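# Roll the whiteboard into the next room's yellow bay

## Task

Get the whiteboard into the adjoining room and leave it standing in the yellow-taped bay so that each of its four wheels sits fully inside the tape without touching it. The whiteboard must stay there without the robot holding it. The coffee table must be upright at the end. The sliding door must never be banged open or shut. The robot must not topple and must not be left leaning.

## Robot and tools

ROBOT. A Hello Robot Stretch 3 with one arm. The wheeled base is 0.33 m long and 0.34 m wide, has two drive wheels and cannot move sideways. A spin in place pivots about the point midway between the drive wheels, 0.05 m back from the front edge. A lift rides up and down a mast. A telescoping arm on the lift reaches out to the robot's right. The wrist has yaw, pitch and roll, and ends in a gripper. To shift the gripper forward or back, drive the base. When stowed (arm in, wrist folded over the base), the wrist pokes at most 0.06 m past the right side, and a spin sweeps a 0.28 m radius. A level, unfolded wrist reaches outside that circle.

FRAMES. Base frame: origin on the floor between the drive wheels, x forward, y left, z up. hand_pose is reported in this frame, at the point where the closed fingertips meet. With all wrist joints at zero, its x axis points up, its y axis points back toward the mast, and its z axis points rearward. Odometry frame: the base frame as it was at the scene's start. Heading runs from -3.142 to 3.142 and is positive to the left.

execute_actions {"actions": [...]}. The actions run in order; an empty list only reports the state. Each action may hold "robot", "steps" (1 to 450 control steps at 30 per second, default 1) and "until". "robot" takes one of three things: a single command; a list of up to 8 commands and {"pause_s": s} waits (s at most 15), run one after another; or {"stop": true}, which brakes everything and clears the queue. A command has up to three keys:
- "base": exactly one of translate_m or rotate_rad. translate_m is a straight drive in metres, an offset from wherever the base is when that command starts; positive is forward; |d| ≤ 1. rotate_rad is a spin in place in radians, also an offset from the start of that command; positive is counter-clockwise seen from above (leftward); |d| ≤ 3.2.
- "joints": absolute targets by name. Joints you leave out keep their current goals. lift_m is 0 to 1.1 m (arm height on the mast). arm_m is 0 to 0.52 m (extension). wrist_yaw_rad is -1.345 to 4.42: 0 aims the gripper along the arm, positive swings it toward the front, 3.0 folds it over the base. wrist_pitch_rad is -1.57 to 0.451: 0 is level, negative tips the fingertips down. wrist_roll_rad is -2.911 to 2.911: at 0 the fingers sit level, side by side. gripper_m is -0.089 to 0.179, higher meaning wider. The real gap is smaller than this value, by 0.007 near closed and 0.025 fully open, and it is zero below 0.007. head_pan_rad is -3.953 to 1.73: 0 looks ahead, positive turns left, -1.57 looks along the arm. head_tilt_rad is -1.53 to 0.419, negative looking down.
- "contact_limits": {"arm_m": e}, the motor effort percentage (1 to 100) at which the arm halts. It holds until the arm's next command.
Any invalid or out-of-range number rejects the whole call, and nothing new runs. Motions run in parallel and keep going between calls. A new command takes over at once and throws away the rest of any older queue. "until" ends an action early. Its form is {"robot": {field: [op, value]}} with ops =, !=, <, <=, >, >=, or a status word. {"robot": {"status": "ended"}} waits until nothing is moving and no queue runs. {"any": {"status": "ended"}} fires when the first motion ends. Values are compared as printed: three decimals, or four for base values.

SPEED. The base is fast (0.30 m/s, 1.9 rad/s) only while lift_m < 0.30, arm_m < 0.03 and wrist_yaw_rad > 2.54. Otherwise it is capped at 0.10 m/s and 0.63 rad/s.

GRIPPER. To grasp, command a value below the object's width. To let go, command at least 0.02 above the value where contact began. Neither the reading nor "done" proves that you are holding something.

SELF-COLLISION. Fold or unfold the wrist only with lift_m between 0.32 and 0.95, wrist_pitch_rad -0.4 and roll near 0. Once the wrist is folded, lift_m may drop to 0.25. When wrist_yaw_rad is below -0.4, keep pitch at -0.5 or lower.

BALANCE. Pushing on something rigid with the gripper higher than about 0.45 m can tip the robot, as can repeat pushes after a contact_stop. Driving while holding or pushing something fixed can also tip it, and so can snagging on furniture, especially when reversing. If that happens, undo the last move in small steps, free the gripper, and lower the lift to about 0.2 if the robot stays tilted.

zoom_image {"camera": head_camera | nav_camera | wrist_camera, "region": [x0, y0, x1, y1]}. The region is in pixels of that camera's latest image, with (0,0) at the top-left, and may be at most 504 by 504. head_camera and nav_camera move with the head pan and tilt.

finished_scene {"scene": n}. This ends the current scene and cannot be undone. Call it only after all motion has ended and the whiteboard rests in the bay unaided.

RESULTS. Each result has one image per camera, taken at the end of the call. base_status shows the base's state, with progress and goal in brackets. joint_goals and joint_status follow, then measured_speeds, then refusals, queue (idle/running/done/dropped/stopped) and queue_left. Status words: moving, done, off_target (came to rest short of the goal and may still push), contact_stop (the joint hit resistance and went slack), time_out, stopped, not_commanded, torque_fault (a wrist servo is off for 10 s). Lines starting "refused:", "dropped:" or "replaced:" explain refused goals, abandoned queues and how earlier motions ended. on_its_own reports goals the robot changed itself, slack or switched-off joints, tilt warnings and efforts outside the rest range. lidar_m gives 12 distances in 30° sectors, starting straight ahead and going counter-clockwise (4th left, 7th behind, 10th right), in a plane 0.17 m above the floor; "-" means nothing seen. wrist_depth_mm and head_depth_mm are 7x7 grids of median depths. base_odometry, turned_by_wheels, turned_by_imu, base_tilt (forward/right, in degrees) and motor_effort (% with peak in brackets) come from sensors with fixed biases and noise.

AVOID: slamming the sliding door, knocking over the coffee table, tipping the robot, hard shoves, dropping things, and leaving the whiteboard held. Loose objects may occasionally get nudged by outside forces.

Each tool is called after "Call:" by a JSON object that holds its "api" and its "payload", one argument or row to a line.

## Session

Call:
{"api": "execute_actions", "payload": {
  "actions": []
}}

Scene clock: 0.00 s.
robot.base_odometry: x=+0.000 y=+0.000 heading=+0.000 (m, m, rad; robot's odometry frame)
robot.turned_by_wheels: +0.000 (rad since the last result)
robot.turned_by_imu: +0.000 (rad since the last result)
robot.base_tilt: forward=+0.1 right=-2.9 (deg)
robot.lidar_m: 1.27 1.11 0.68 0.61 0.61 0.73 1.36 1.46 1.49 3.17 1.24 1.44
robot.head_depth_mm: 1323 1321 1316 1352 1360 1373 1377 / 1281 1287 1279 1307 1331 1335 1344 / 1263 1249 1256 1286 1297 1300 1315 / 1228 1225 1227 1257 1268 1277 1282 / 1203 1205 1219 1232 1241 1246 1251 / 1179 1186 1194 1201 1208 1219 1225 / 1150 1165 1166 1179 1186 1186 1201
robot.base_status: not_commanded
robot.joint_positions: lift_m=+0.500 arm_m=-0.002 wrist_yaw_rad=+3.120 wrist_pitch_rad=-0.517 wrist_roll_rad=+0.012 gripper_m=+0.037 head_pan_rad=+0.016 head_tilt_rad=+0.001
robot.joint_goals: lift_m=+0.500 arm_m=-0.002 wrist_yaw_rad=+3.120 wrist_pitch_rad=-0.517 wrist_roll_rad=+0.012 gripper_m=+0.037 head_pan_rad=+0.016 head_tilt_rad=+0.001
robot.joint_status: lift_m=not_commanded arm_m=not_commanded wrist_yaw_rad=not_commanded wrist_pitch_rad=not_commanded wrist_roll_rad=not_commanded gripper_m=not_commanded head_pan_rad=not_commanded head_tilt_rad=not_commanded
robot.measured_speeds: translate_m=+0.000 rotate_rad=+0.000 lift_m=+0.000 arm_m=+0.000 wrist_yaw_rad=+0.000 wrist_pitch_rad=+0.000 wrist_roll_rad=+0.000 head_pan_rad=+0.000 head_tilt_rad=+0.000
robot: refusals=0 queue=idle queue_left=0
robot.motor_effort: left_wheel=+0 right_wheel=+0 lift_m=+26 arm_m=+1 wrist_yaw_rad=+0 wrist_pitch_rad=+7 wrist_roll_rad=+0 gripper_m=+0 head_pan_rad=+0 head_tilt_rad=+1 (%)
robot.hand_pose: x=-0.0167 y=+0.0675 z=+0.4912 quat_wxyz=(+0.189, +0.689, +0.173, +0.678) (m; robot's base frame)
robot.wrist_depth_mm: 493 519 580 605 665 709 781 / 533 573 - 678 735 823 928 / 591 635 - 758 817 931 - / 657 703 762 869 915 975 959 / 704 764 807 815 806 811 791 / 701 687 711 695 696 687 686 / 603 606 - 627 605 610 604
pictures: head_camera (sideways: a quarter turn clockwise sets it upright), nav_camera (sideways: a quarter turn counterclockwise sets it upright), wrist_camera
Images, in order (width x height): head_camera 896x504, nav_camera 672x504, wrist_camera 644x364.

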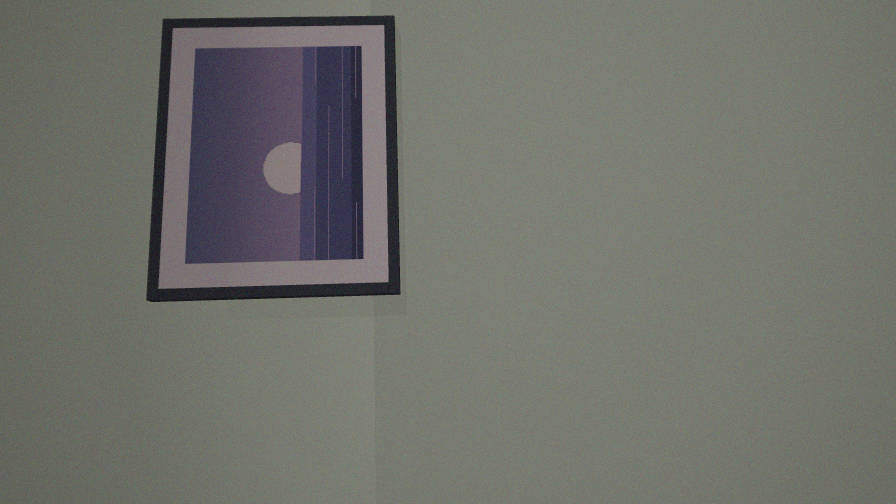

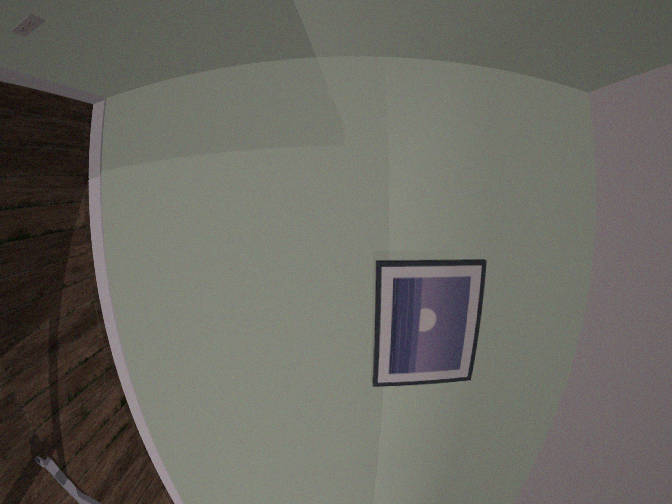

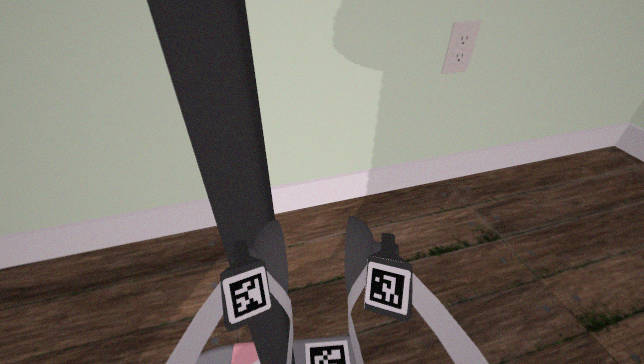

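Call:
{"api": "execute_actions", "payload": {
  "actions": [
    {"robot":{"joints":{"head_pan_rad":-1.57,"head_tilt_rad":-0.5}},"steps":200,"until":{"robot":{"status":"ended"}}}
  ]
}}

Call:
{"api": "execute_actions", "payload": {
  "actions": [
    {"robot":{"joints":{"head_pan_rad":-2.6,"head_tilt_rad":-0.5}},"steps":200,"until":{"robot":{"status":"ended"}}}
  ]
}}

Scene clock: 1.63 s.
robot.base_odometry: x=+0.000 y=+0.000 heading=+0.000 (m, m, rad; robot's odometry frame)
robot.turned_by_wheels: +0.000 (rad since the last result)
robot.turned_by_imu: +0.000 (rad since the last result)
robot.base_tilt: forward=-0.1 right=-2.9 (deg)
robot.lidar_m: 1.27 1.11 0.68 0.61 0.61 0.73 1.37 1.46 1.49 3.16 1.23 1.43
robot.head_depth_mm: 1247 2453 2673 2516 1906 1540 1295 / 1175 1283 1416 2417 1861 1543 1293 / 1128 1233 1350 2544 1855 1548 1314 / 1083 1180 1285 2559 1877 1567 1309 / 1045 1131 1242 2435 1807 1562 1315 / 1003 1089 1189 2450 1823 1569 1306 / 971 1048 1140 2355 1952 1568 1306
robot.base_status: not_commanded
robot.joint_positions: lift_m=+0.500 arm_m=-0.002 wrist_yaw_rad=+3.120 wrist_pitch_rad=-0.517 wrist_roll_rad=+0.012 gripper_m=+0.037 head_pan_rad=-1.563 head_tilt_rad=-0.493
robot.joint_goals: lift_m=+0.500 arm_m=-0.002 wrist_yaw_rad=+3.120 wrist_pitch_rad=-0.517 wrist_roll_rad=+0.012 gripper_m=+0.037 head_pan_rad=-1.570 head_tilt_rad=-0.500
robot.joint_status: lift_m=not_commanded arm_m=not_commanded wrist_yaw_rad=not_commanded wrist_pitch_rad=not_commanded wrist_roll_rad=not_commanded gripper_m=not_commanded head_pan_rad=done head_tilt_rad=done
robot.measured_speeds: translate_m=+0.000 rotate_rad=+0.000 lift_m=+0.000 arm_m=+0.000 wrist_yaw_rad=+0.000 wrist_pitch_rad=+0.000 wrist_roll_rad=+0.000 head_pan_rad=+0.000 head_tilt_rad=+0.000
robot: refusals=0 queue=done queue_left=0
robot.motor_effort: left_wheel=+0(0) right_wheel=+0(0) lift_m=+26(26) arm_m=+1(1) wrist_yaw_rad=+0(0) wrist_pitch_rad=+7(8) wrist_roll_rad=+0(0) gripper_m=+0(0) head_pan_rad=-4(46) head_tilt_rad=-2(30) (%)
robot.hand_pose: x=-0.0167 y=+0.0675 z=+0.4912 quat_wxyz=(+0.189, +0.689, +0.173, +0.678) (m; robot's base frame)
robot.wrist_depth_mm: 490 524 583 607 655 714 773 / 540 570 - 670 736 816 896 / 591 629 - 756 832 929 - / 643 703 756 829 927 949 953 / 701 757 773 816 791 801 806 / 689 695 697 694 705 694 698 / 598 595 - 619 606 602 597
pictures: head_camera (sideways: a quarter turn clockwise sets it upright), nav_camera (sideways: a quarter turn counterclockwise sets it upright), wrist_camera
Images, in order (width x height): head_camera 896x504, nav_camera 672x504, wrist_camera 644x364.

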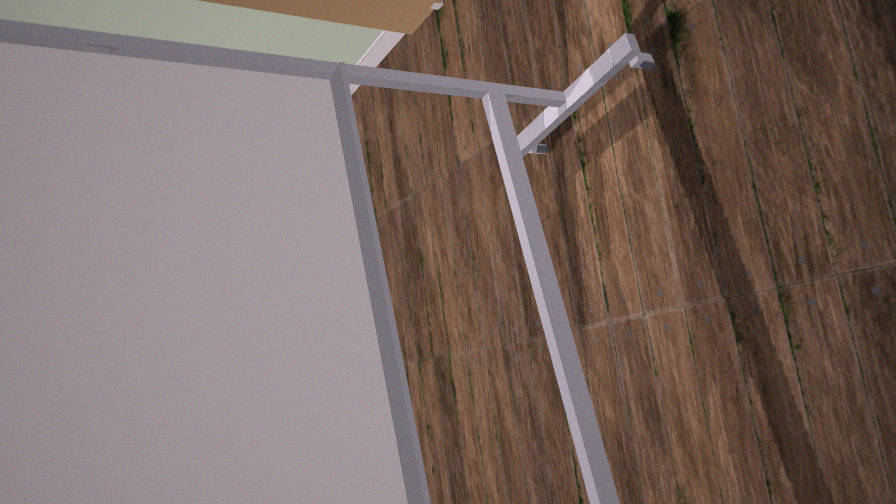

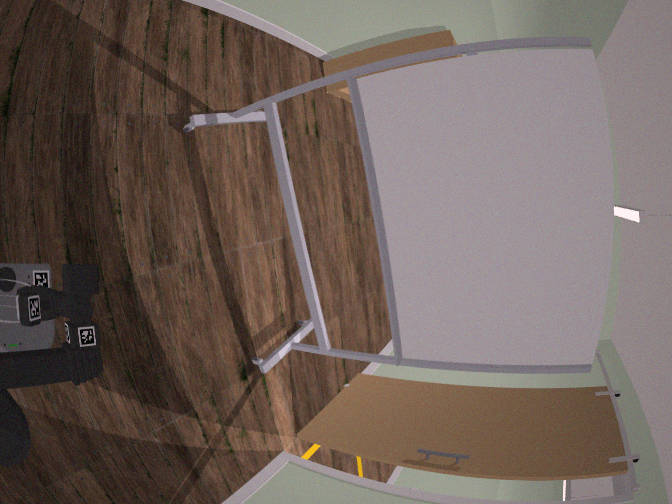

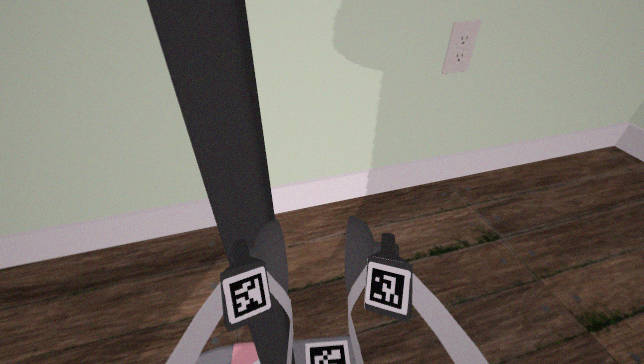

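Scene clock: 2.77 s.
robot.base_odometry: x=+0.000 y=+0.000 heading=+0.000 (m, m, rad; robot's odometry frame)
robot.turned_by_wheels: +0.000 (rad since the last result)
robot.turned_by_imu: +0.000 (rad since the last result)
robot.base_tilt: forward=-0.1 right=-3.0 (deg)
robot.lidar_m: 1.27 1.11 0.68 0.61 0.61 0.73 1.36 1.46 1.49 3.16 1.24 1.43
robot.head_depth_mm: 1194 1290 1414 1547 1741 1546 1292 / 1220 1326 1444 1608 1765 1548 1300 / 1254 1372 1498 1672 1808 1555 1299 / 1298 1418 1557 1727 1859 1555 1305 / 1326 1458 1620 1802 1936 1569 1311 / 1377 1508 1673 1878 1948 1570 1314 / 1414 1563 1743 1997 1955 1571 1310
robot.base_status: not_commanded
robot.joint_positions: lift_m=+0.500 arm_m=-0.002 wrist_yaw_rad=+3.120 wrist_pitch_rad=-0.517 wrist_roll_rad=+0.012 gripper_m=+0.037 head_pan_rad=-2.593 head_tilt_rad=-0.494
robot.joint_goals: lift_m=+0.500 arm_m=-0.002 wrist_yaw_rad=+3.120 wrist_pitch_rad=-0.517 wrist_roll_rad=+0.012 gripper_m=+0.037 head_pan_rad=-2.600 head_tilt_rad=-0.500
robot.joint_status: lift_m=not_commanded arm_m=not_commanded wrist_yaw_rad=not_commanded wrist_pitch_rad=not_commanded wrist_roll_rad=not_commanded gripper_m=not_commanded head_pan_rad=done head_tilt_rad=done
robot.measured_speeds: translate_m=+0.000 rotate_rad=+0.000 lift_m=+0.000 arm_m=+0.000 wrist_yaw_rad=+0.000 wrist_pitch_rad=+0.000 wrist_roll_rad=+0.000 head_pan_rad=+0.000 head_tilt_rad=+0.000
robot: refusals=0 queue=done queue_left=0
robot.motor_effort: left_wheel=+0(0) right_wheel=+0(0) lift_m=+26(26) arm_m=+1(1) wrist_yaw_rad=+0(0) wrist_pitch_rad=+8(7) wrist_roll_rad=+0(0) gripper_m=+0(0) head_pan_rad=-5(43) head_tilt_rad=-2(3) (%)
robot.hand_pose: x=-0.0167 y=+0.0675 z=+0.4912 quat_wxyz=(+0.189, +0.689, +0.173, +0.678) (m; robot's base frame)
robot.wrist_depth_mm: 487 525 578 604 653 732 793 / 524 577 - 678 735 822 893 / 586 639 - 749 822 958 - / 650 706 755 839 903 974 976 / 713 759 764 830 816 811 801 / 699 684 698 694 710 689 681 / 597 608 - 610 602 611 606
pictures: head_camera (sideways: a quarter turn clockwise sets it upright), nav_camera (sideways: a quarter turn counterclockwise sets it upright), wrist_camera
Images, in order (width x height): head_camera 896x504, nav_camera 672x504, wrist_camera 644x364.

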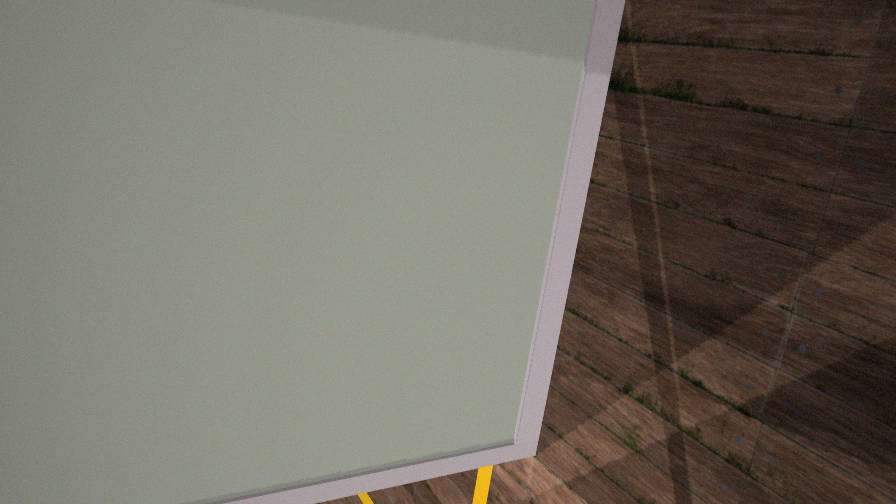

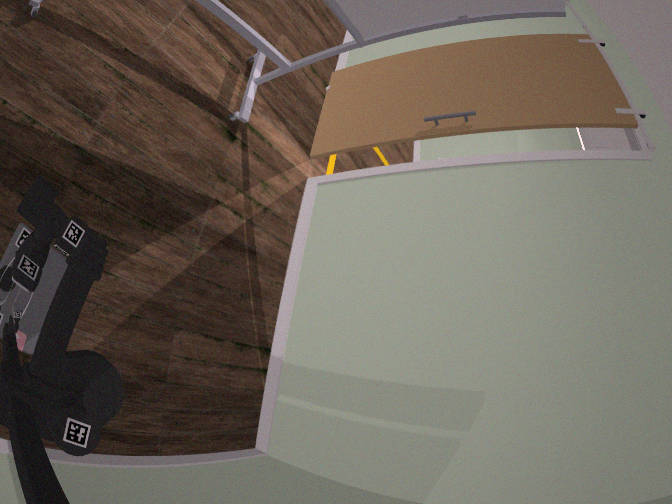

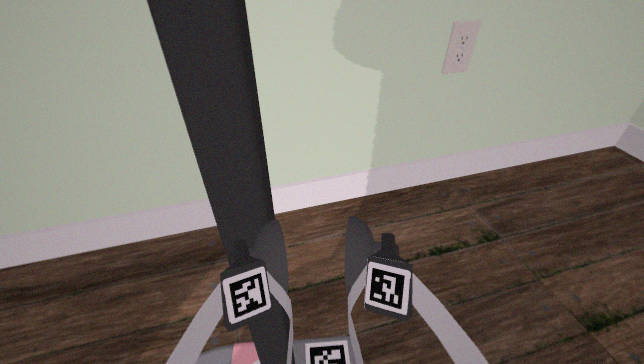

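Call:
{"api": "execute_actions", "payload": {
  "actions": [
    {"robot":[{"joints":{"lift_m":0.25,"head_pan_rad":-0.3,"head_tilt_rad":-0.6},"base":{"rotate_rad":0.22}},{"base":{"translate_m":-0.9}},{"base":{"rotate_rad":-1.57}},{"base":{"translate_m":0.4}}],"steps":450,"until":{"robot":{"status":"ended"}}}
  ]
}}

Scene clock: 16.67 s.
robot.base_odometry: x=-0.791 y=-0.587 heading=-1.350 (m, m, rad; robot's odometry frame)
robot.turned_by_wheels: -1.350 (rad since the last result)
robot.turned_by_imu: -1.343 (rad since the last result)
robot.base_tilt: forward=+0.1 right=-3.0 (deg)
robot.lidar_m: 0.92 2.59 1.60 2.16 1.43 1.05 1.02 0.78 0.58 0.56 0.58 0.80
robot.head_depth_mm: 2799 3030 913 959 1046 1136 1176 / 855 959 1112 2011 1678 1376 1231 / 1003 1072 1231 1363 1537 1443 1236 / 1305 1455 1636 1905 1748 1445 1232 / 1989 2324 2606 2184 1740 1445 1237 / 2373 2625 2822 2198 1749 1446 1238 / 2275 2519 2724 2207 1749 1418 1193
robot.base_status: done (translate_m +0.4000 of +0.4000)
robot.joint_positions: lift_m=+0.250 arm_m=-0.002 wrist_yaw_rad=+3.120 wrist_pitch_rad=-0.518 wrist_roll_rad=+0.012 gripper_m=+0.037 head_pan_rad=-0.307 head_tilt_rad=-0.594
robot.joint_goals: lift_m=+0.250 arm_m=-0.002 wrist_yaw_rad=+3.120 wrist_pitch_rad=-0.518 wrist_roll_rad=+0.012 gripper_m=+0.037 head_pan_rad=-0.300 head_tilt_rad=-0.600
robot.joint_status: lift_m=done arm_m=not_commanded wrist_yaw_rad=not_commanded wrist_pitch_rad=not_commanded wrist_roll_rad=not_commanded gripper_m=not_commanded head_pan_rad=done head_tilt_rad=done
robot.measured_speeds: translate_m=+0.000 rotate_rad=+0.000 lift_m=+0.000 arm_m=+0.000 wrist_yaw_rad=+0.000 wrist_pitch_rad=+0.000 wrist_roll_rad=+0.000 head_pan_rad=+0.000 head_tilt_rad=+0.000
robot: refusals=0 queue=done queue_left=0
robot.motor_effort: left_wheel=+4(14) right_wheel=-3(6) lift_m=+17(27) arm_m=+0(0) wrist_yaw_rad=+0(0) wrist_pitch_rad=+8(8) wrist_roll_rad=+0(0) gripper_m=+0(0) head_pan_rad=+3(47) head_tilt_rad=-3(16) (%)
robot.hand_pose: x=-0.0167 y=+0.0675 z=+0.2414 quat_wxyz=(+0.190, +0.689, +0.173, +0.678) (m; robot's base frame)
robot.wrist_depth_mm: - - - - - - - / 988 958 - 966 965 963 995 / 715 706 - 729 716 706 742 / 574 583 577 581 580 576 587 / 484 499 - - 479 479 479 / - - - - 420 412 412 / - - - - 361 365 360
pictures: head_camera (sideways: a quarter turn clockwise sets it upright), nav_camera (sideways: a quarter turn counterclockwise sets it upright), wrist_camera
Images, in order (width x height): head_camera 896x504, nav_camera 672x504, wrist_camera 644x364.

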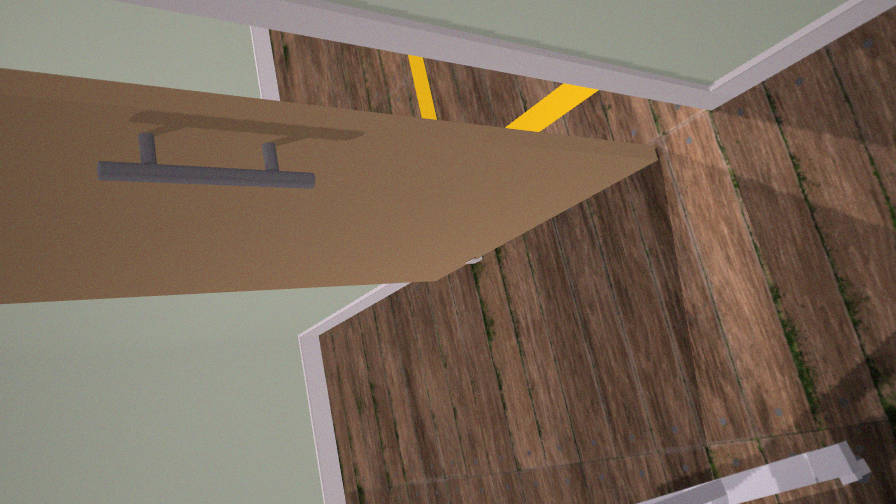

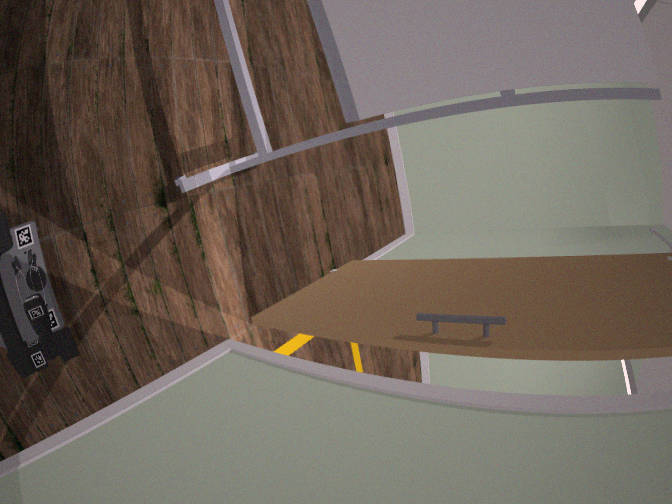

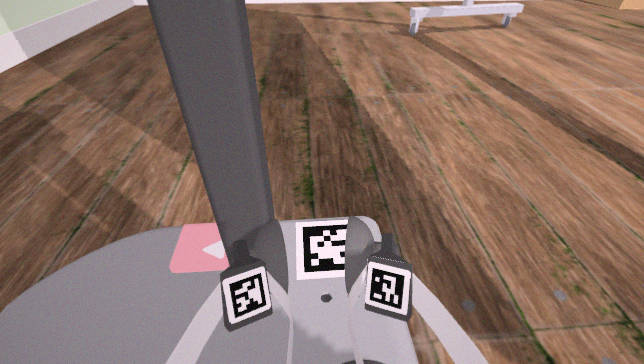

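Call:
{"api": "execute_actions", "payload": {
  "actions": [
    {"robot":[{"base":{"rotate_rad":-0.5}},{"base":{"translate_m":0.45}},{"base":{"rotate_rad":0.5}},{"joints":{"lift_m":0.4,"wrist_pitch_rad":-0.4,"head_pan_rad":-0.8,"head_tilt_rad":-1.0}},{"joints":{"wrist_yaw_rad":0.9}},{"joints":{"wrist_pitch_rad":0,"gripper_m":0.0,"lift_m":0.3}}],"steps":450,"until":{"robot":{"status":"ended"}}}
  ]
}}

Scene clock: 29.50 s.
robot.base_odometry: x=-0.915 y=-1.019 heading=-1.350 (m, m, rad; robot's odometry frame)
robot.turned_by_wheels: +0.000 (rad since the last result)
robot.turned_by_imu: -0.002 (rad since the last result)
robot.base_tilt: forward=+0.1 right=-3.0 (deg)
robot.lidar_m: 1.18 0.63 2.46 1.67 1.99 1.47 1.29 0.48 0.36 0.35 0.36 0.56
robot.head_depth_mm: 333 381 446 534 670 895 1106 / 360 417 495 608 789 1098 - / 389 459 558 707 940 1200 - / 416 498 620 887 1277 1218 1131 / 2270 1932 1682 1472 1320 1214 1116 / 2287 666 778 1124 1341 1216 1111 / 512 647 933 1448 1340 1220 1113
robot.base_status: done (rotate_rad +0.4998 of +0.5000)
robot.joint_positions: lift_m=+0.300 arm_m=-0.002 wrist_yaw_rad=+0.903 wrist_pitch_rad=-0.020 wrist_roll_rad=+0.012 gripper_m=+0.000 head_pan_rad=-0.793 head_tilt_rad=-0.987
robot.joint_goals: lift_m=+0.300 arm_m=-0.002 wrist_yaw_rad=+0.900 wrist_pitch_rad=+0.000 wrist_roll_rad=+0.012 gripper_m=+0.000 head_pan_rad=-0.800 head_tilt_rad=-1.000
robot.joint_status: lift_m=done arm_m=not_commanded wrist_yaw_rad=done wrist_pitch_rad=done wrist_roll_rad=not_commanded gripper_m=done head_pan_rad=done head_tilt_rad=done
robot.measured_speeds: translate_m=+0.000 rotate_rad=+0.000 lift_m=+0.000 arm_m=+0.000 wrist_yaw_rad=+0.000 wrist_pitch_rad=+0.000 wrist_roll_rad=+0.000 head_pan_rad=+0.000 head_tilt_rad=+0.000
robot: refusals=0 queue=done queue_left=0
robot.motor_effort: left_wheel=-3(12) right_wheel=+3(5) lift_m=+17(38) arm_m=+0(0) wrist_yaw_rad=-1(2) wrist_pitch_rad=+12(12) wrist_roll_rad=+0(0) gripper_m=-2(78) head_pan_rad=-4(39) head_tilt_rad=-5(32) (%)
robot.hand_pose: x=+0.1793 y=-0.3017 z=+0.4099 quat_wxyz=(+0.636, +0.317, -0.637, +0.300) (m; robot's base frame)
robot.wrist_depth_mm: - 385 263 198 151 122 101 / - 424 - 206 154 124 103 / - 427 - 214 159 127 106 / - 461 - 221 164 130 107 / - 527 - 217 168 133 109 / 950 639 892 - 167 136 111 / 713 650 437 250 186 139 114
pictures: head_camera (sideways: a quarter turn clockwise sets it upright), nav_camera (sideways: a quarter turn counterclockwise sets it upright), wrist_camera
Images, in order (width x height): head_camera 896x504, nav_camera 672x504, wrist_camera 644x364.

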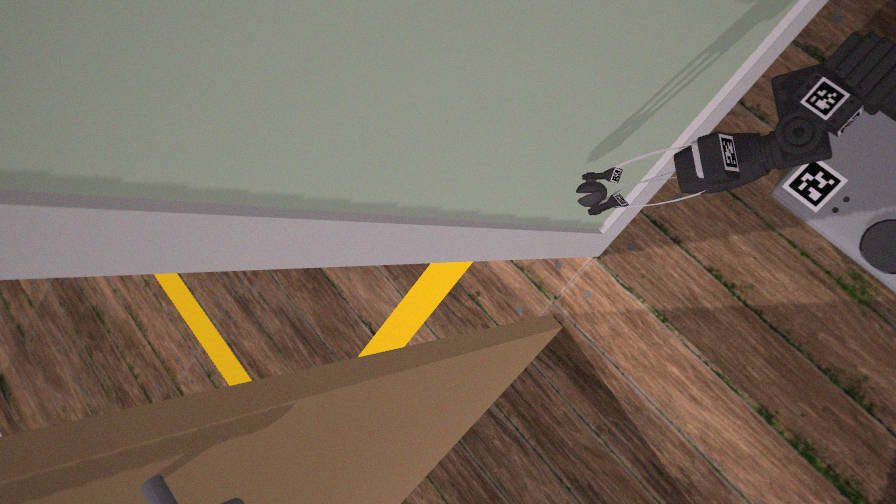

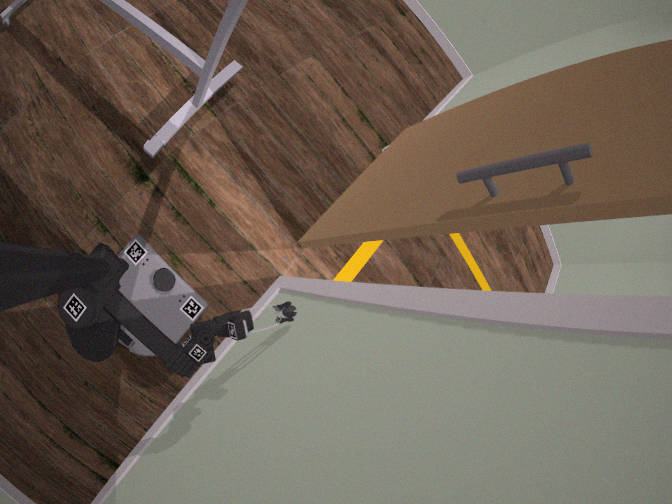

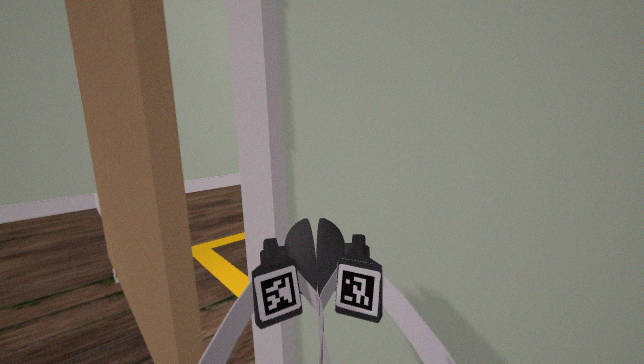

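Call:
{"api": "execute_actions", "payload": {
  "actions": [
    {"robot":[{"base":{"translate_m":0.24}},{"joints":{"arm_m":0.08}},{"base":{"translate_m":0.15}}],"steps":450,"until":{"robot":{"status":"ended"}}}
  ]
}}

Scene clock: 38.07 s.
robot.base_odometry: x=-0.829 y=-1.400 heading=-1.350 (m, m, rad; robot's odometry frame)
robot.turned_by_wheels: +0.000 (rad since the last result)
robot.turned_by_imu: -0.002 (rad since the last result)
robot.base_tilt: forward=+0.2 right=-3.1 (deg)
robot.lidar_m: 1.42 2.04 0.39 1.64 2.48 1.87 1.31 0.49 0.35 0.34 0.34 0.42
robot.head_depth_mm: 301 1844 1666 1483 1339 1002 - / 302 350 435 1441 1341 1214 1135 / 328 384 465 591 859 1202 - / 328 344 453 704 1034 1215 1126 / 399 487 625 873 1302 1216 1111 / 448 561 751 1140 1335 1218 1112 / 510 663 948 1445 1345 1218 1111
robot.base_status: done (translate_m +0.1500 of +0.1500)
robot.joint_positions: lift_m=+0.300 arm_m=+0.080 wrist_yaw_rad=+0.897 wrist_pitch_rad=-0.021 wrist_roll_rad=+0.012 gripper_m=+0.000 head_pan_rad=-0.793 head_tilt_rad=-0.988
robot.joint_goals: lift_m=+0.300 arm_m=+0.080 wrist_yaw_rad=+0.900 wrist_pitch_rad=+0.000 wrist_roll_rad=+0.012 gripper_m=+0.000 head_pan_rad=-0.800 head_tilt_rad=-1.000
robot.joint_status: lift_m=done arm_m=done wrist_yaw_rad=done wrist_pitch_rad=done wrist_roll_rad=not_commanded gripper_m=done head_pan_rad=done head_tilt_rad=done
robot.measured_speeds: translate_m=+0.000 rotate_rad=+0.000 lift_m=+0.000 arm_m=+0.000 wrist_yaw_rad=+0.000 wrist_pitch_rad=+0.000 wrist_roll_rad=+0.000 head_pan_rad=+0.000 head_tilt_rad=+0.000
robot: refusals=0 queue=done queue_left=0
robot.motor_effort: left_wheel=-3(20) right_wheel=+2(24) lift_m=+17(17) arm_m=-2(9) wrist_yaw_rad=+1(47) wrist_pitch_rad=+12(12) wrist_roll_rad=+0(0) gripper_m=-2(7) head_pan_rad=-4(4) head_tilt_rad=-5(6) (%)
robot.hand_pose: x=+0.1785 y=-0.3848 z=+0.4098 quat_wxyz=(+0.637, +0.315, -0.637, +0.298) (m; robot's base frame)
robot.wrist_depth_mm: - 81 - - - - - / - 82 - - - - - / - 83 - - - - - / - 85 - - - - - / - 89 105 - - - - / 943 92 104 - 881 865 863 / 709 95 111 687 675 671 662
pictures: head_camera (sideways: a quarter turn clockwise sets it upright), nav_camera (sideways: a quarter turn counterclockwise sets it upright), wrist_camera
Images, in order (width x height): head_camera 896x504, nav_camera 672x504, wrist_camera 644x364.

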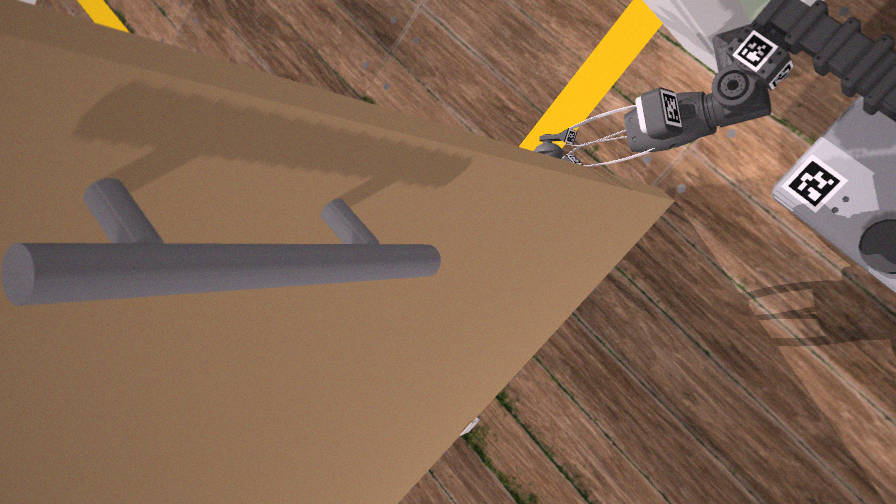

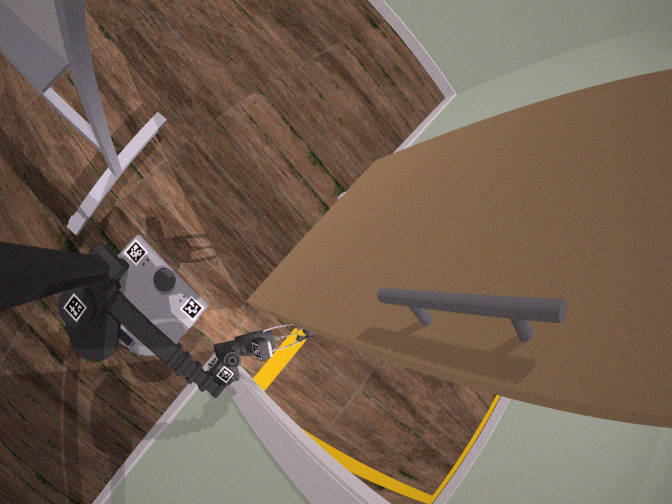

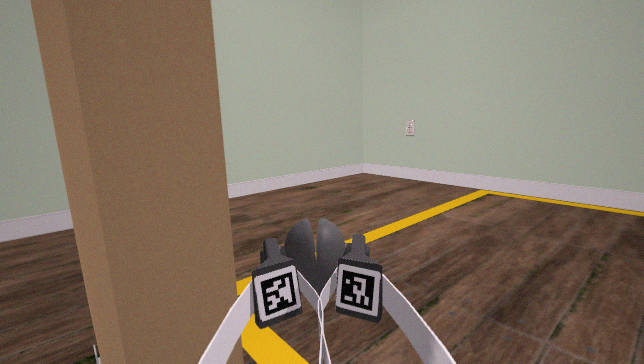

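Call:
{"api": "execute_actions", "payload": {
  "actions": [
    {"robot":[{"base":{"translate_m":0.08}},{"joints":{"wrist_yaw_rad":0.0}},{"joints":{"arm_m":0.25}},{"base":{"translate_m":0.6}},{"joints":{"head_pan_rad":-1.3,"head_tilt_rad":-0.7}}],"steps":450,"until":{"robot":{"status":"ended"}}}
  ]
}}

Scene clock: 51.97 s.
robot.base_odometry: x=-0.680 y=-2.063 heading=-1.350 (m, m, rad; robot's odometry frame)
robot.turned_by_wheels: +0.000 (rad since the last result)
robot.turned_by_imu: -0.012 (rad since the last result)
robot.base_tilt: forward=+0.0 right=-3.0 (deg)
robot.lidar_m: 1.28 1.33 1.83 2.09 2.47 0.66 1.37 0.81 0.31 0.30 0.31 0.42
robot.head_depth_mm: - - 289 319 387 489 1180 / - - 294 330 315 392 647 / - - 298 345 416 512 701 / - - 304 357 433 549 753 / - 285 313 370 452 581 815 / - 288 323 383 474 616 886 / - 294 334 399 496 657 976
robot.base_status: done (translate_m +0.6000 of +0.6000)
robot.joint_positions: lift_m=+0.300 arm_m=+0.250 wrist_yaw_rad=+0.001 wrist_pitch_rad=-0.020 wrist_roll_rad=+0.011 gripper_m=+0.000 head_pan_rad=-1.293 head_tilt_rad=-0.705
robot.joint_goals: lift_m=+0.300 arm_m=+0.250 wrist_yaw_rad=+0.000 wrist_pitch_rad=+0.000 wrist_roll_rad=+0.011 gripper_m=+0.000 head_pan_rad=-1.300 head_tilt_rad=-0.700
robot.joint_status: lift_m=done arm_m=done wrist_yaw_rad=done wrist_pitch_rad=done wrist_roll_rad=not_commanded gripper_m=done head_pan_rad=done head_tilt_rad=done
robot.measured_speeds: translate_m=+0.000 rotate_rad=+0.000 lift_m=+0.000 arm_m=+0.000 wrist_yaw_rad=+0.000 wrist_pitch_rad=+0.000 wrist_roll_rad=+0.000 head_pan_rad=+0.000 head_tilt_rad=+0.000
robot: refusals=0 queue=done queue_left=0
robot.motor_effort: left_wheel=-2(19) right_wheel=+3(37) lift_m=+17(18) arm_m=+2(2) wrist_yaw_rad=-1(51) wrist_pitch_rad=+11(13) wrist_roll_rad=+0(1) gripper_m=-2(7) head_pan_rad=-4(36) head_tilt_rad=+3(23) (%)
robot.hand_pose: x=-0.0212 y=-0.6505 z=+0.4099 quat_wxyz=(+0.703, +0.008, -0.711, -0.007) (m; robot's base frame)
robot.wrist_depth_mm: - - - - - - - / - - - - - - - / - - - - - - - / - - - - - - - / - - - - - - - / 943 951 924 - 891 885 829 / 715 717 694 687 680 674 661
pictures: head_camera (sideways: a quarter turn clockwise sets it upright), nav_camera (sideways: a quarter turn counterclockwise sets it upright), wrist_camera
Images, in order (width x height): head_camera 896x504, nav_camera 672x504, wrist_camera 644x364.

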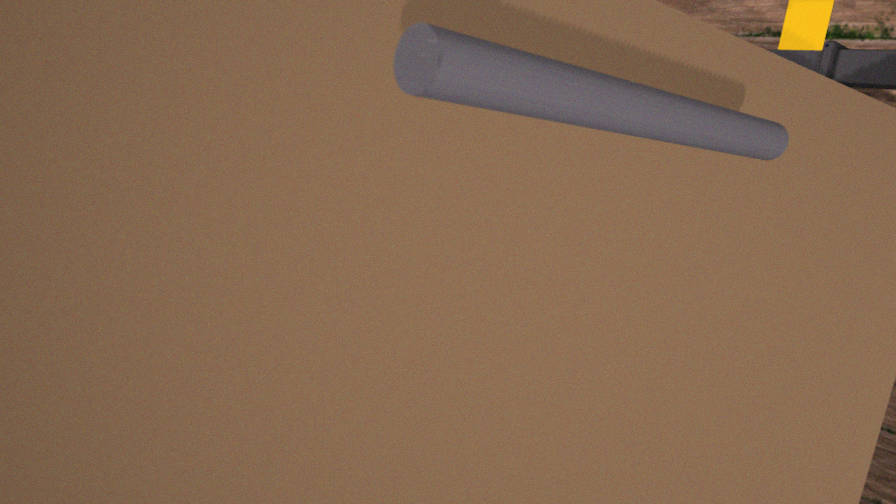

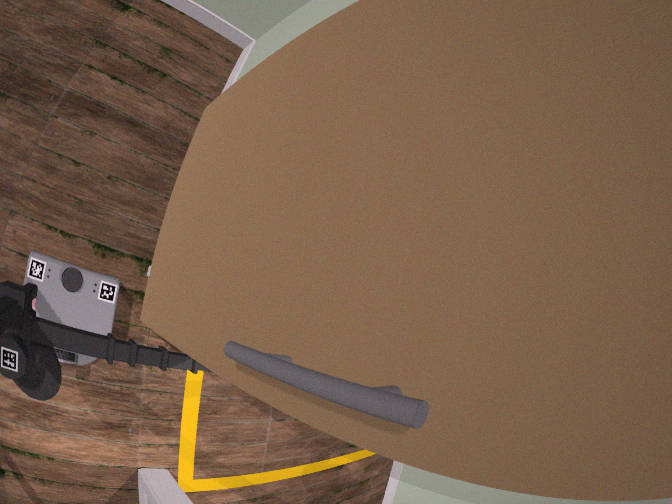

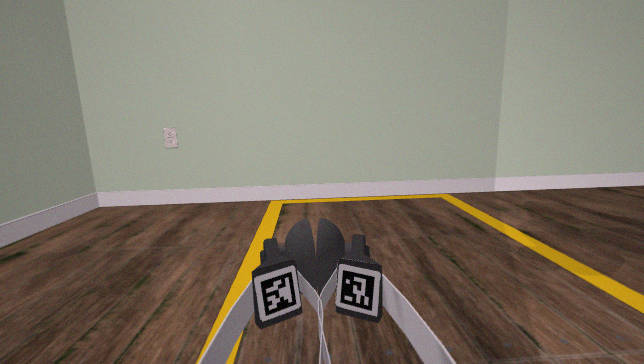

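Call:
{"api": "execute_actions", "payload": {
  "actions": [
    {"robot":[{"base":{"translate_m":-0.13}},{"joints":{"arm_m":0.0}},{"base":{"translate_m":0.2}},{"joints":{"head_pan_rad":-2.2,"head_tilt_rad":-0.7}}],"steps":450,"until":{"robot":{"status":"ended"}}}
  ]
}}

Scene clock: 62.10 s.
robot.base_odometry: x=-0.665 y=-2.132 heading=-1.350 (m, m, rad; robot's odometry frame)
robot.turned_by_wheels: +0.000 (rad since the last result)
robot.turned_by_imu: -0.002 (rad since the last result)
robot.base_tilt: forward=+0.1 right=-3.0 (deg)
robot.lidar_m: 1.21 1.26 1.72 2.07 2.46 0.72 1.37 0.88 2.49 0.30 0.31 0.42
robot.head_depth_mm: 2724 2416 2342 1178 1284 1342 1173 / 2956 2789 2365 1908 1572 1342 1174 / 2915 3096 2377 1889 1585 1342 1175 / 2706 2969 2394 1899 1580 1344 1175 / 2494 2801 2389 1914 1585 1354 1180 / 2346 2569 2402 1918 1585 1349 1178 / 2197 2445 2410 1919 1601 1358 687
robot.base_status: done (translate_m +0.2000 of +0.2000)
robot.joint_positions: lift_m=+0.300 arm_m=+0.000 wrist_yaw_rad=-0.010 wrist_pitch_rad=-0.020 wrist_roll_rad=+0.011 gripper_m=+0.000 head_pan_rad=-2.193 head_tilt_rad=-0.705
robot.joint_goals: lift_m=+0.300 arm_m=+0.000 wrist_yaw_rad=+0.000 wrist_pitch_rad=+0.000 wrist_roll_rad=+0.011 gripper_m=+0.000 head_pan_rad=-2.200 head_tilt_rad=-0.700
robot.joint_status: lift_m=done arm_m=done wrist_yaw_rad=done wrist_pitch_rad=done wrist_roll_rad=not_commanded gripper_m=done head_pan_rad=done head_tilt_rad=done
robot.measured_speeds: translate_m=+0.000 rotate_rad=+0.000 lift_m=+0.000 arm_m=+0.000 wrist_yaw_rad=+0.000 wrist_pitch_rad=+0.000 wrist_roll_rad=+0.000 head_pan_rad=+0.000 head_tilt_rad=+0.000
robot: refusals=0 queue=done queue_left=0
robot.motor_effort: left_wheel=-2(11) right_wheel=+4(23) lift_m=+17(17) arm_m=+0(3) wrist_yaw_rad=+5(45) wrist_pitch_rad=+11(12) wrist_roll_rad=+0(0) gripper_m=-2(6) head_pan_rad=-4(46) head_tilt_rad=+2(5) (%)
robot.hand_pose: x=-0.0239 y=-0.4008 z=+0.4100 quat_wxyz=(+0.703, +0.004, -0.711, -0.011) (m; robot's base frame)
robot.wrist_depth_mm: - 61 135 - - - - / - 60 132 - - - - / - 59 128 - - - - / - 58 125 - - - - / - 57 121 - - - - / - 57 114 - 912 874 830 / - 56 136 695 685 666 667
pictures: head_camera (sideways: a quarter turn clockwise sets it upright), nav_camera (sideways: a quarter turn counterclockwise sets it upright), wrist_camera
Images, in order (width x height): head_camera 896x504, nav_camera 672x504, wrist_camera 644x364.

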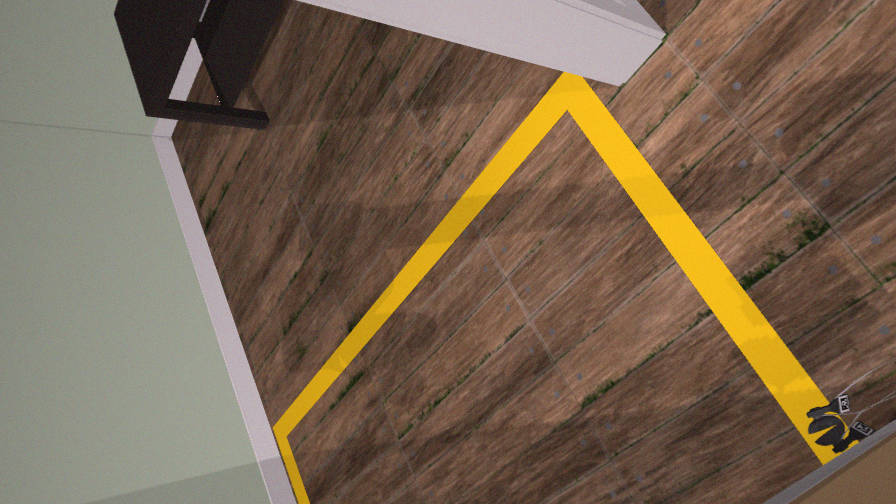

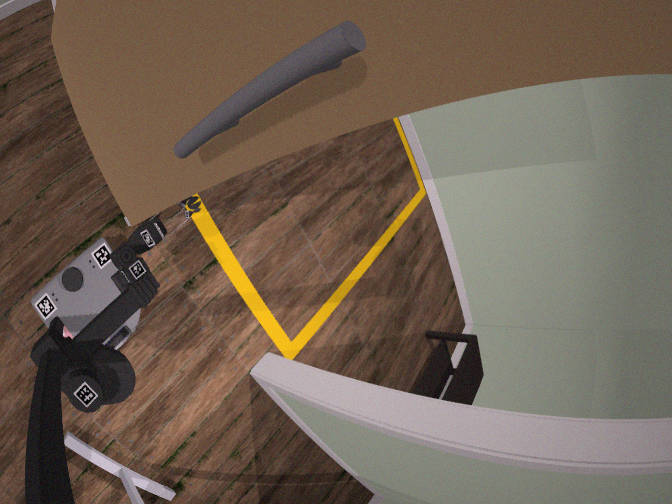

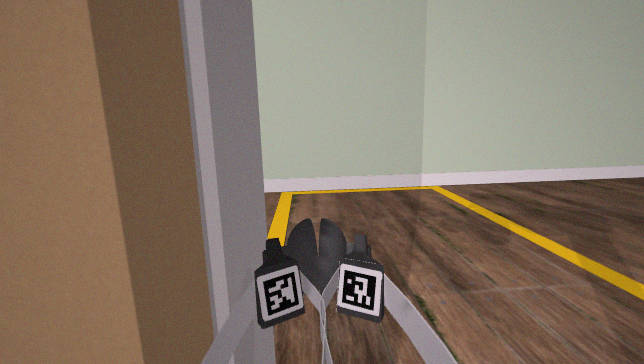

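Call:
{"api": "execute_actions", "payload": {
  "actions": [
    {"robot":[{"base":{"translate_m":-0.03}},{"base":{"rotate_rad":-1.57},"joints":{"head_pan_rad":-1.57,"head_tilt_rad":-0.9}},{"base":{"translate_m":-0.36},"joints":{"gripper_m":0.15}}],"steps":450,"until":{"robot":{"status":"ended"}}}
  ]
}}

Scene clock: 72.97 s.
robot.base_odometry: x=-0.321 y=-2.023 heading=-2.920 (m, m, rad; robot's odometry frame)
robot.turned_by_wheels: -1.570 (rad since the last result)
robot.turned_by_imu: -1.563 (rad since the last result)
robot.base_tilt: forward=+0.0 right=-2.9 (deg)
robot.lidar_m: 0.66 0.68 0.93 1.24 1.28 1.75 1.72 1.50 2.62 0.58 1.05 1.09
robot.head_depth_mm: 554 656 1733 1585 1397 1239 1124 / 542 637 1723 1593 1396 1241 1144 / 532 620 747 1595 1379 1250 - / 529 2040 1740 1511 1331 1246 1139 / 2357 2236 1868 1606 1406 1246 1127 / 2353 2242 1881 1598 1413 1251 1126 / 2321 2217 1865 1616 1406 1252 1129
robot.base_status: done (translate_m -0.3600 of -0.3600)
robot.joint_positions: lift_m=+0.300 arm_m=+0.000 wrist_yaw_rad=-0.002 wrist_pitch_rad=-0.020 wrist_roll_rad=+0.011 gripper_m=+0.150 head_pan_rad=-1.577 head_tilt_rad=-0.889
robot.joint_goals: lift_m=+0.300 arm_m=+0.000 wrist_yaw_rad=+0.000 wrist_pitch_rad=+0.000 wrist_roll_rad=+0.011 gripper_m=+0.150 head_pan_rad=-1.570 head_tilt_rad=-0.900
robot.joint_status: lift_m=done arm_m=done wrist_yaw_rad=done wrist_pitch_rad=done wrist_roll_rad=not_commanded gripper_m=done head_pan_rad=done head_tilt_rad=done
robot.measured_speeds: translate_m=+0.000 rotate_rad=+0.000 lift_m=+0.000 arm_m=+0.000 wrist_yaw_rad=+0.000 wrist_pitch_rad=+0.000 wrist_roll_rad=+0.000 head_pan_rad=+0.000 head_tilt_rad=+0.000
robot: refusals=0 queue=done queue_left=0
robot.motor_effort: left_wheel=+4(8) right_wheel=-2(4) lift_m=+17(17) arm_m=-1(0) wrist_yaw_rad=+1(6) wrist_pitch_rad=+11(11) wrist_roll_rad=+0(0) gripper_m=+0(83) head_pan_rad=+3(40) head_tilt_rad=-5(23) (%)
robot.hand_pose: x=-0.0219 y=-0.4008 z=+0.4100 quat_wxyz=(+0.703, +0.007, -0.711, -0.008) (m; robot's base frame)
robot.wrist_depth_mm: 908 - - - - - - / 901 - - - - - - / 893 - - - - - - / 870 - - - - - - / 859 - - 357 378 404 447 / 828 - 926 636 900 - 889 / 731 674 706 600 691 662 643
pictures: head_camera (sideways: a quarter turn clockwise sets it upright), nav_camera (sideways: a quarter turn counterclockwise sets it upright), wrist_camera
Images, in order (width x height): head_camera 896x504, nav_camera 672x504, wrist_camera 644x364.

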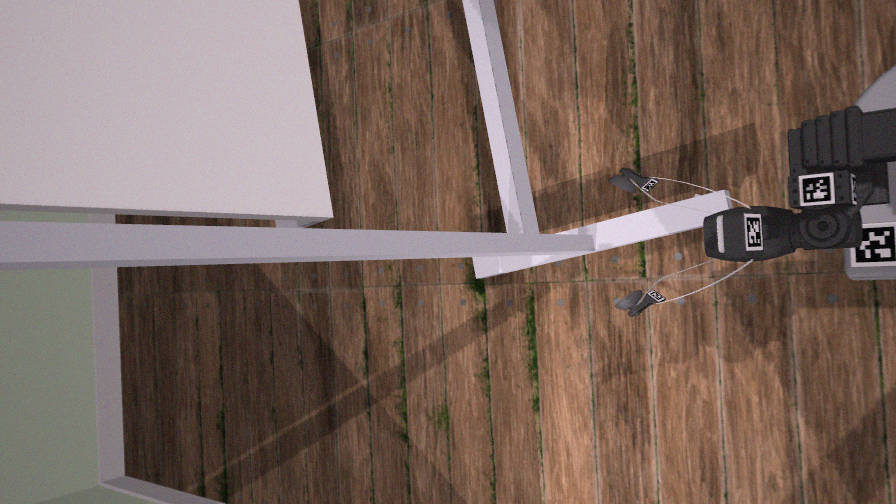

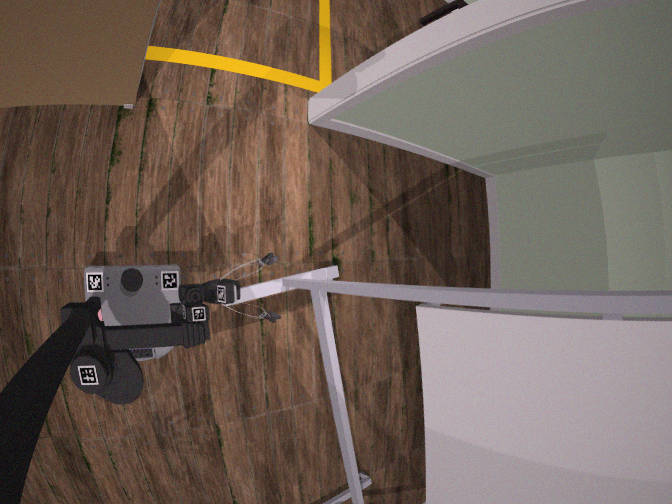

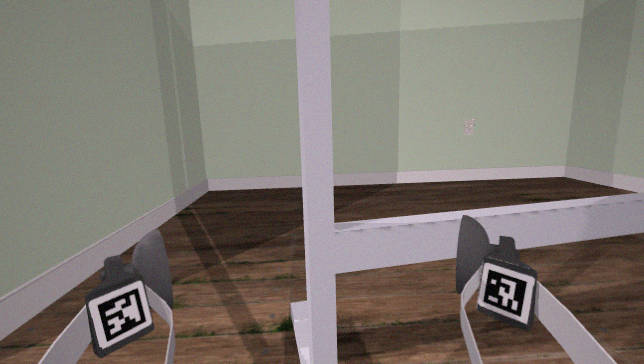

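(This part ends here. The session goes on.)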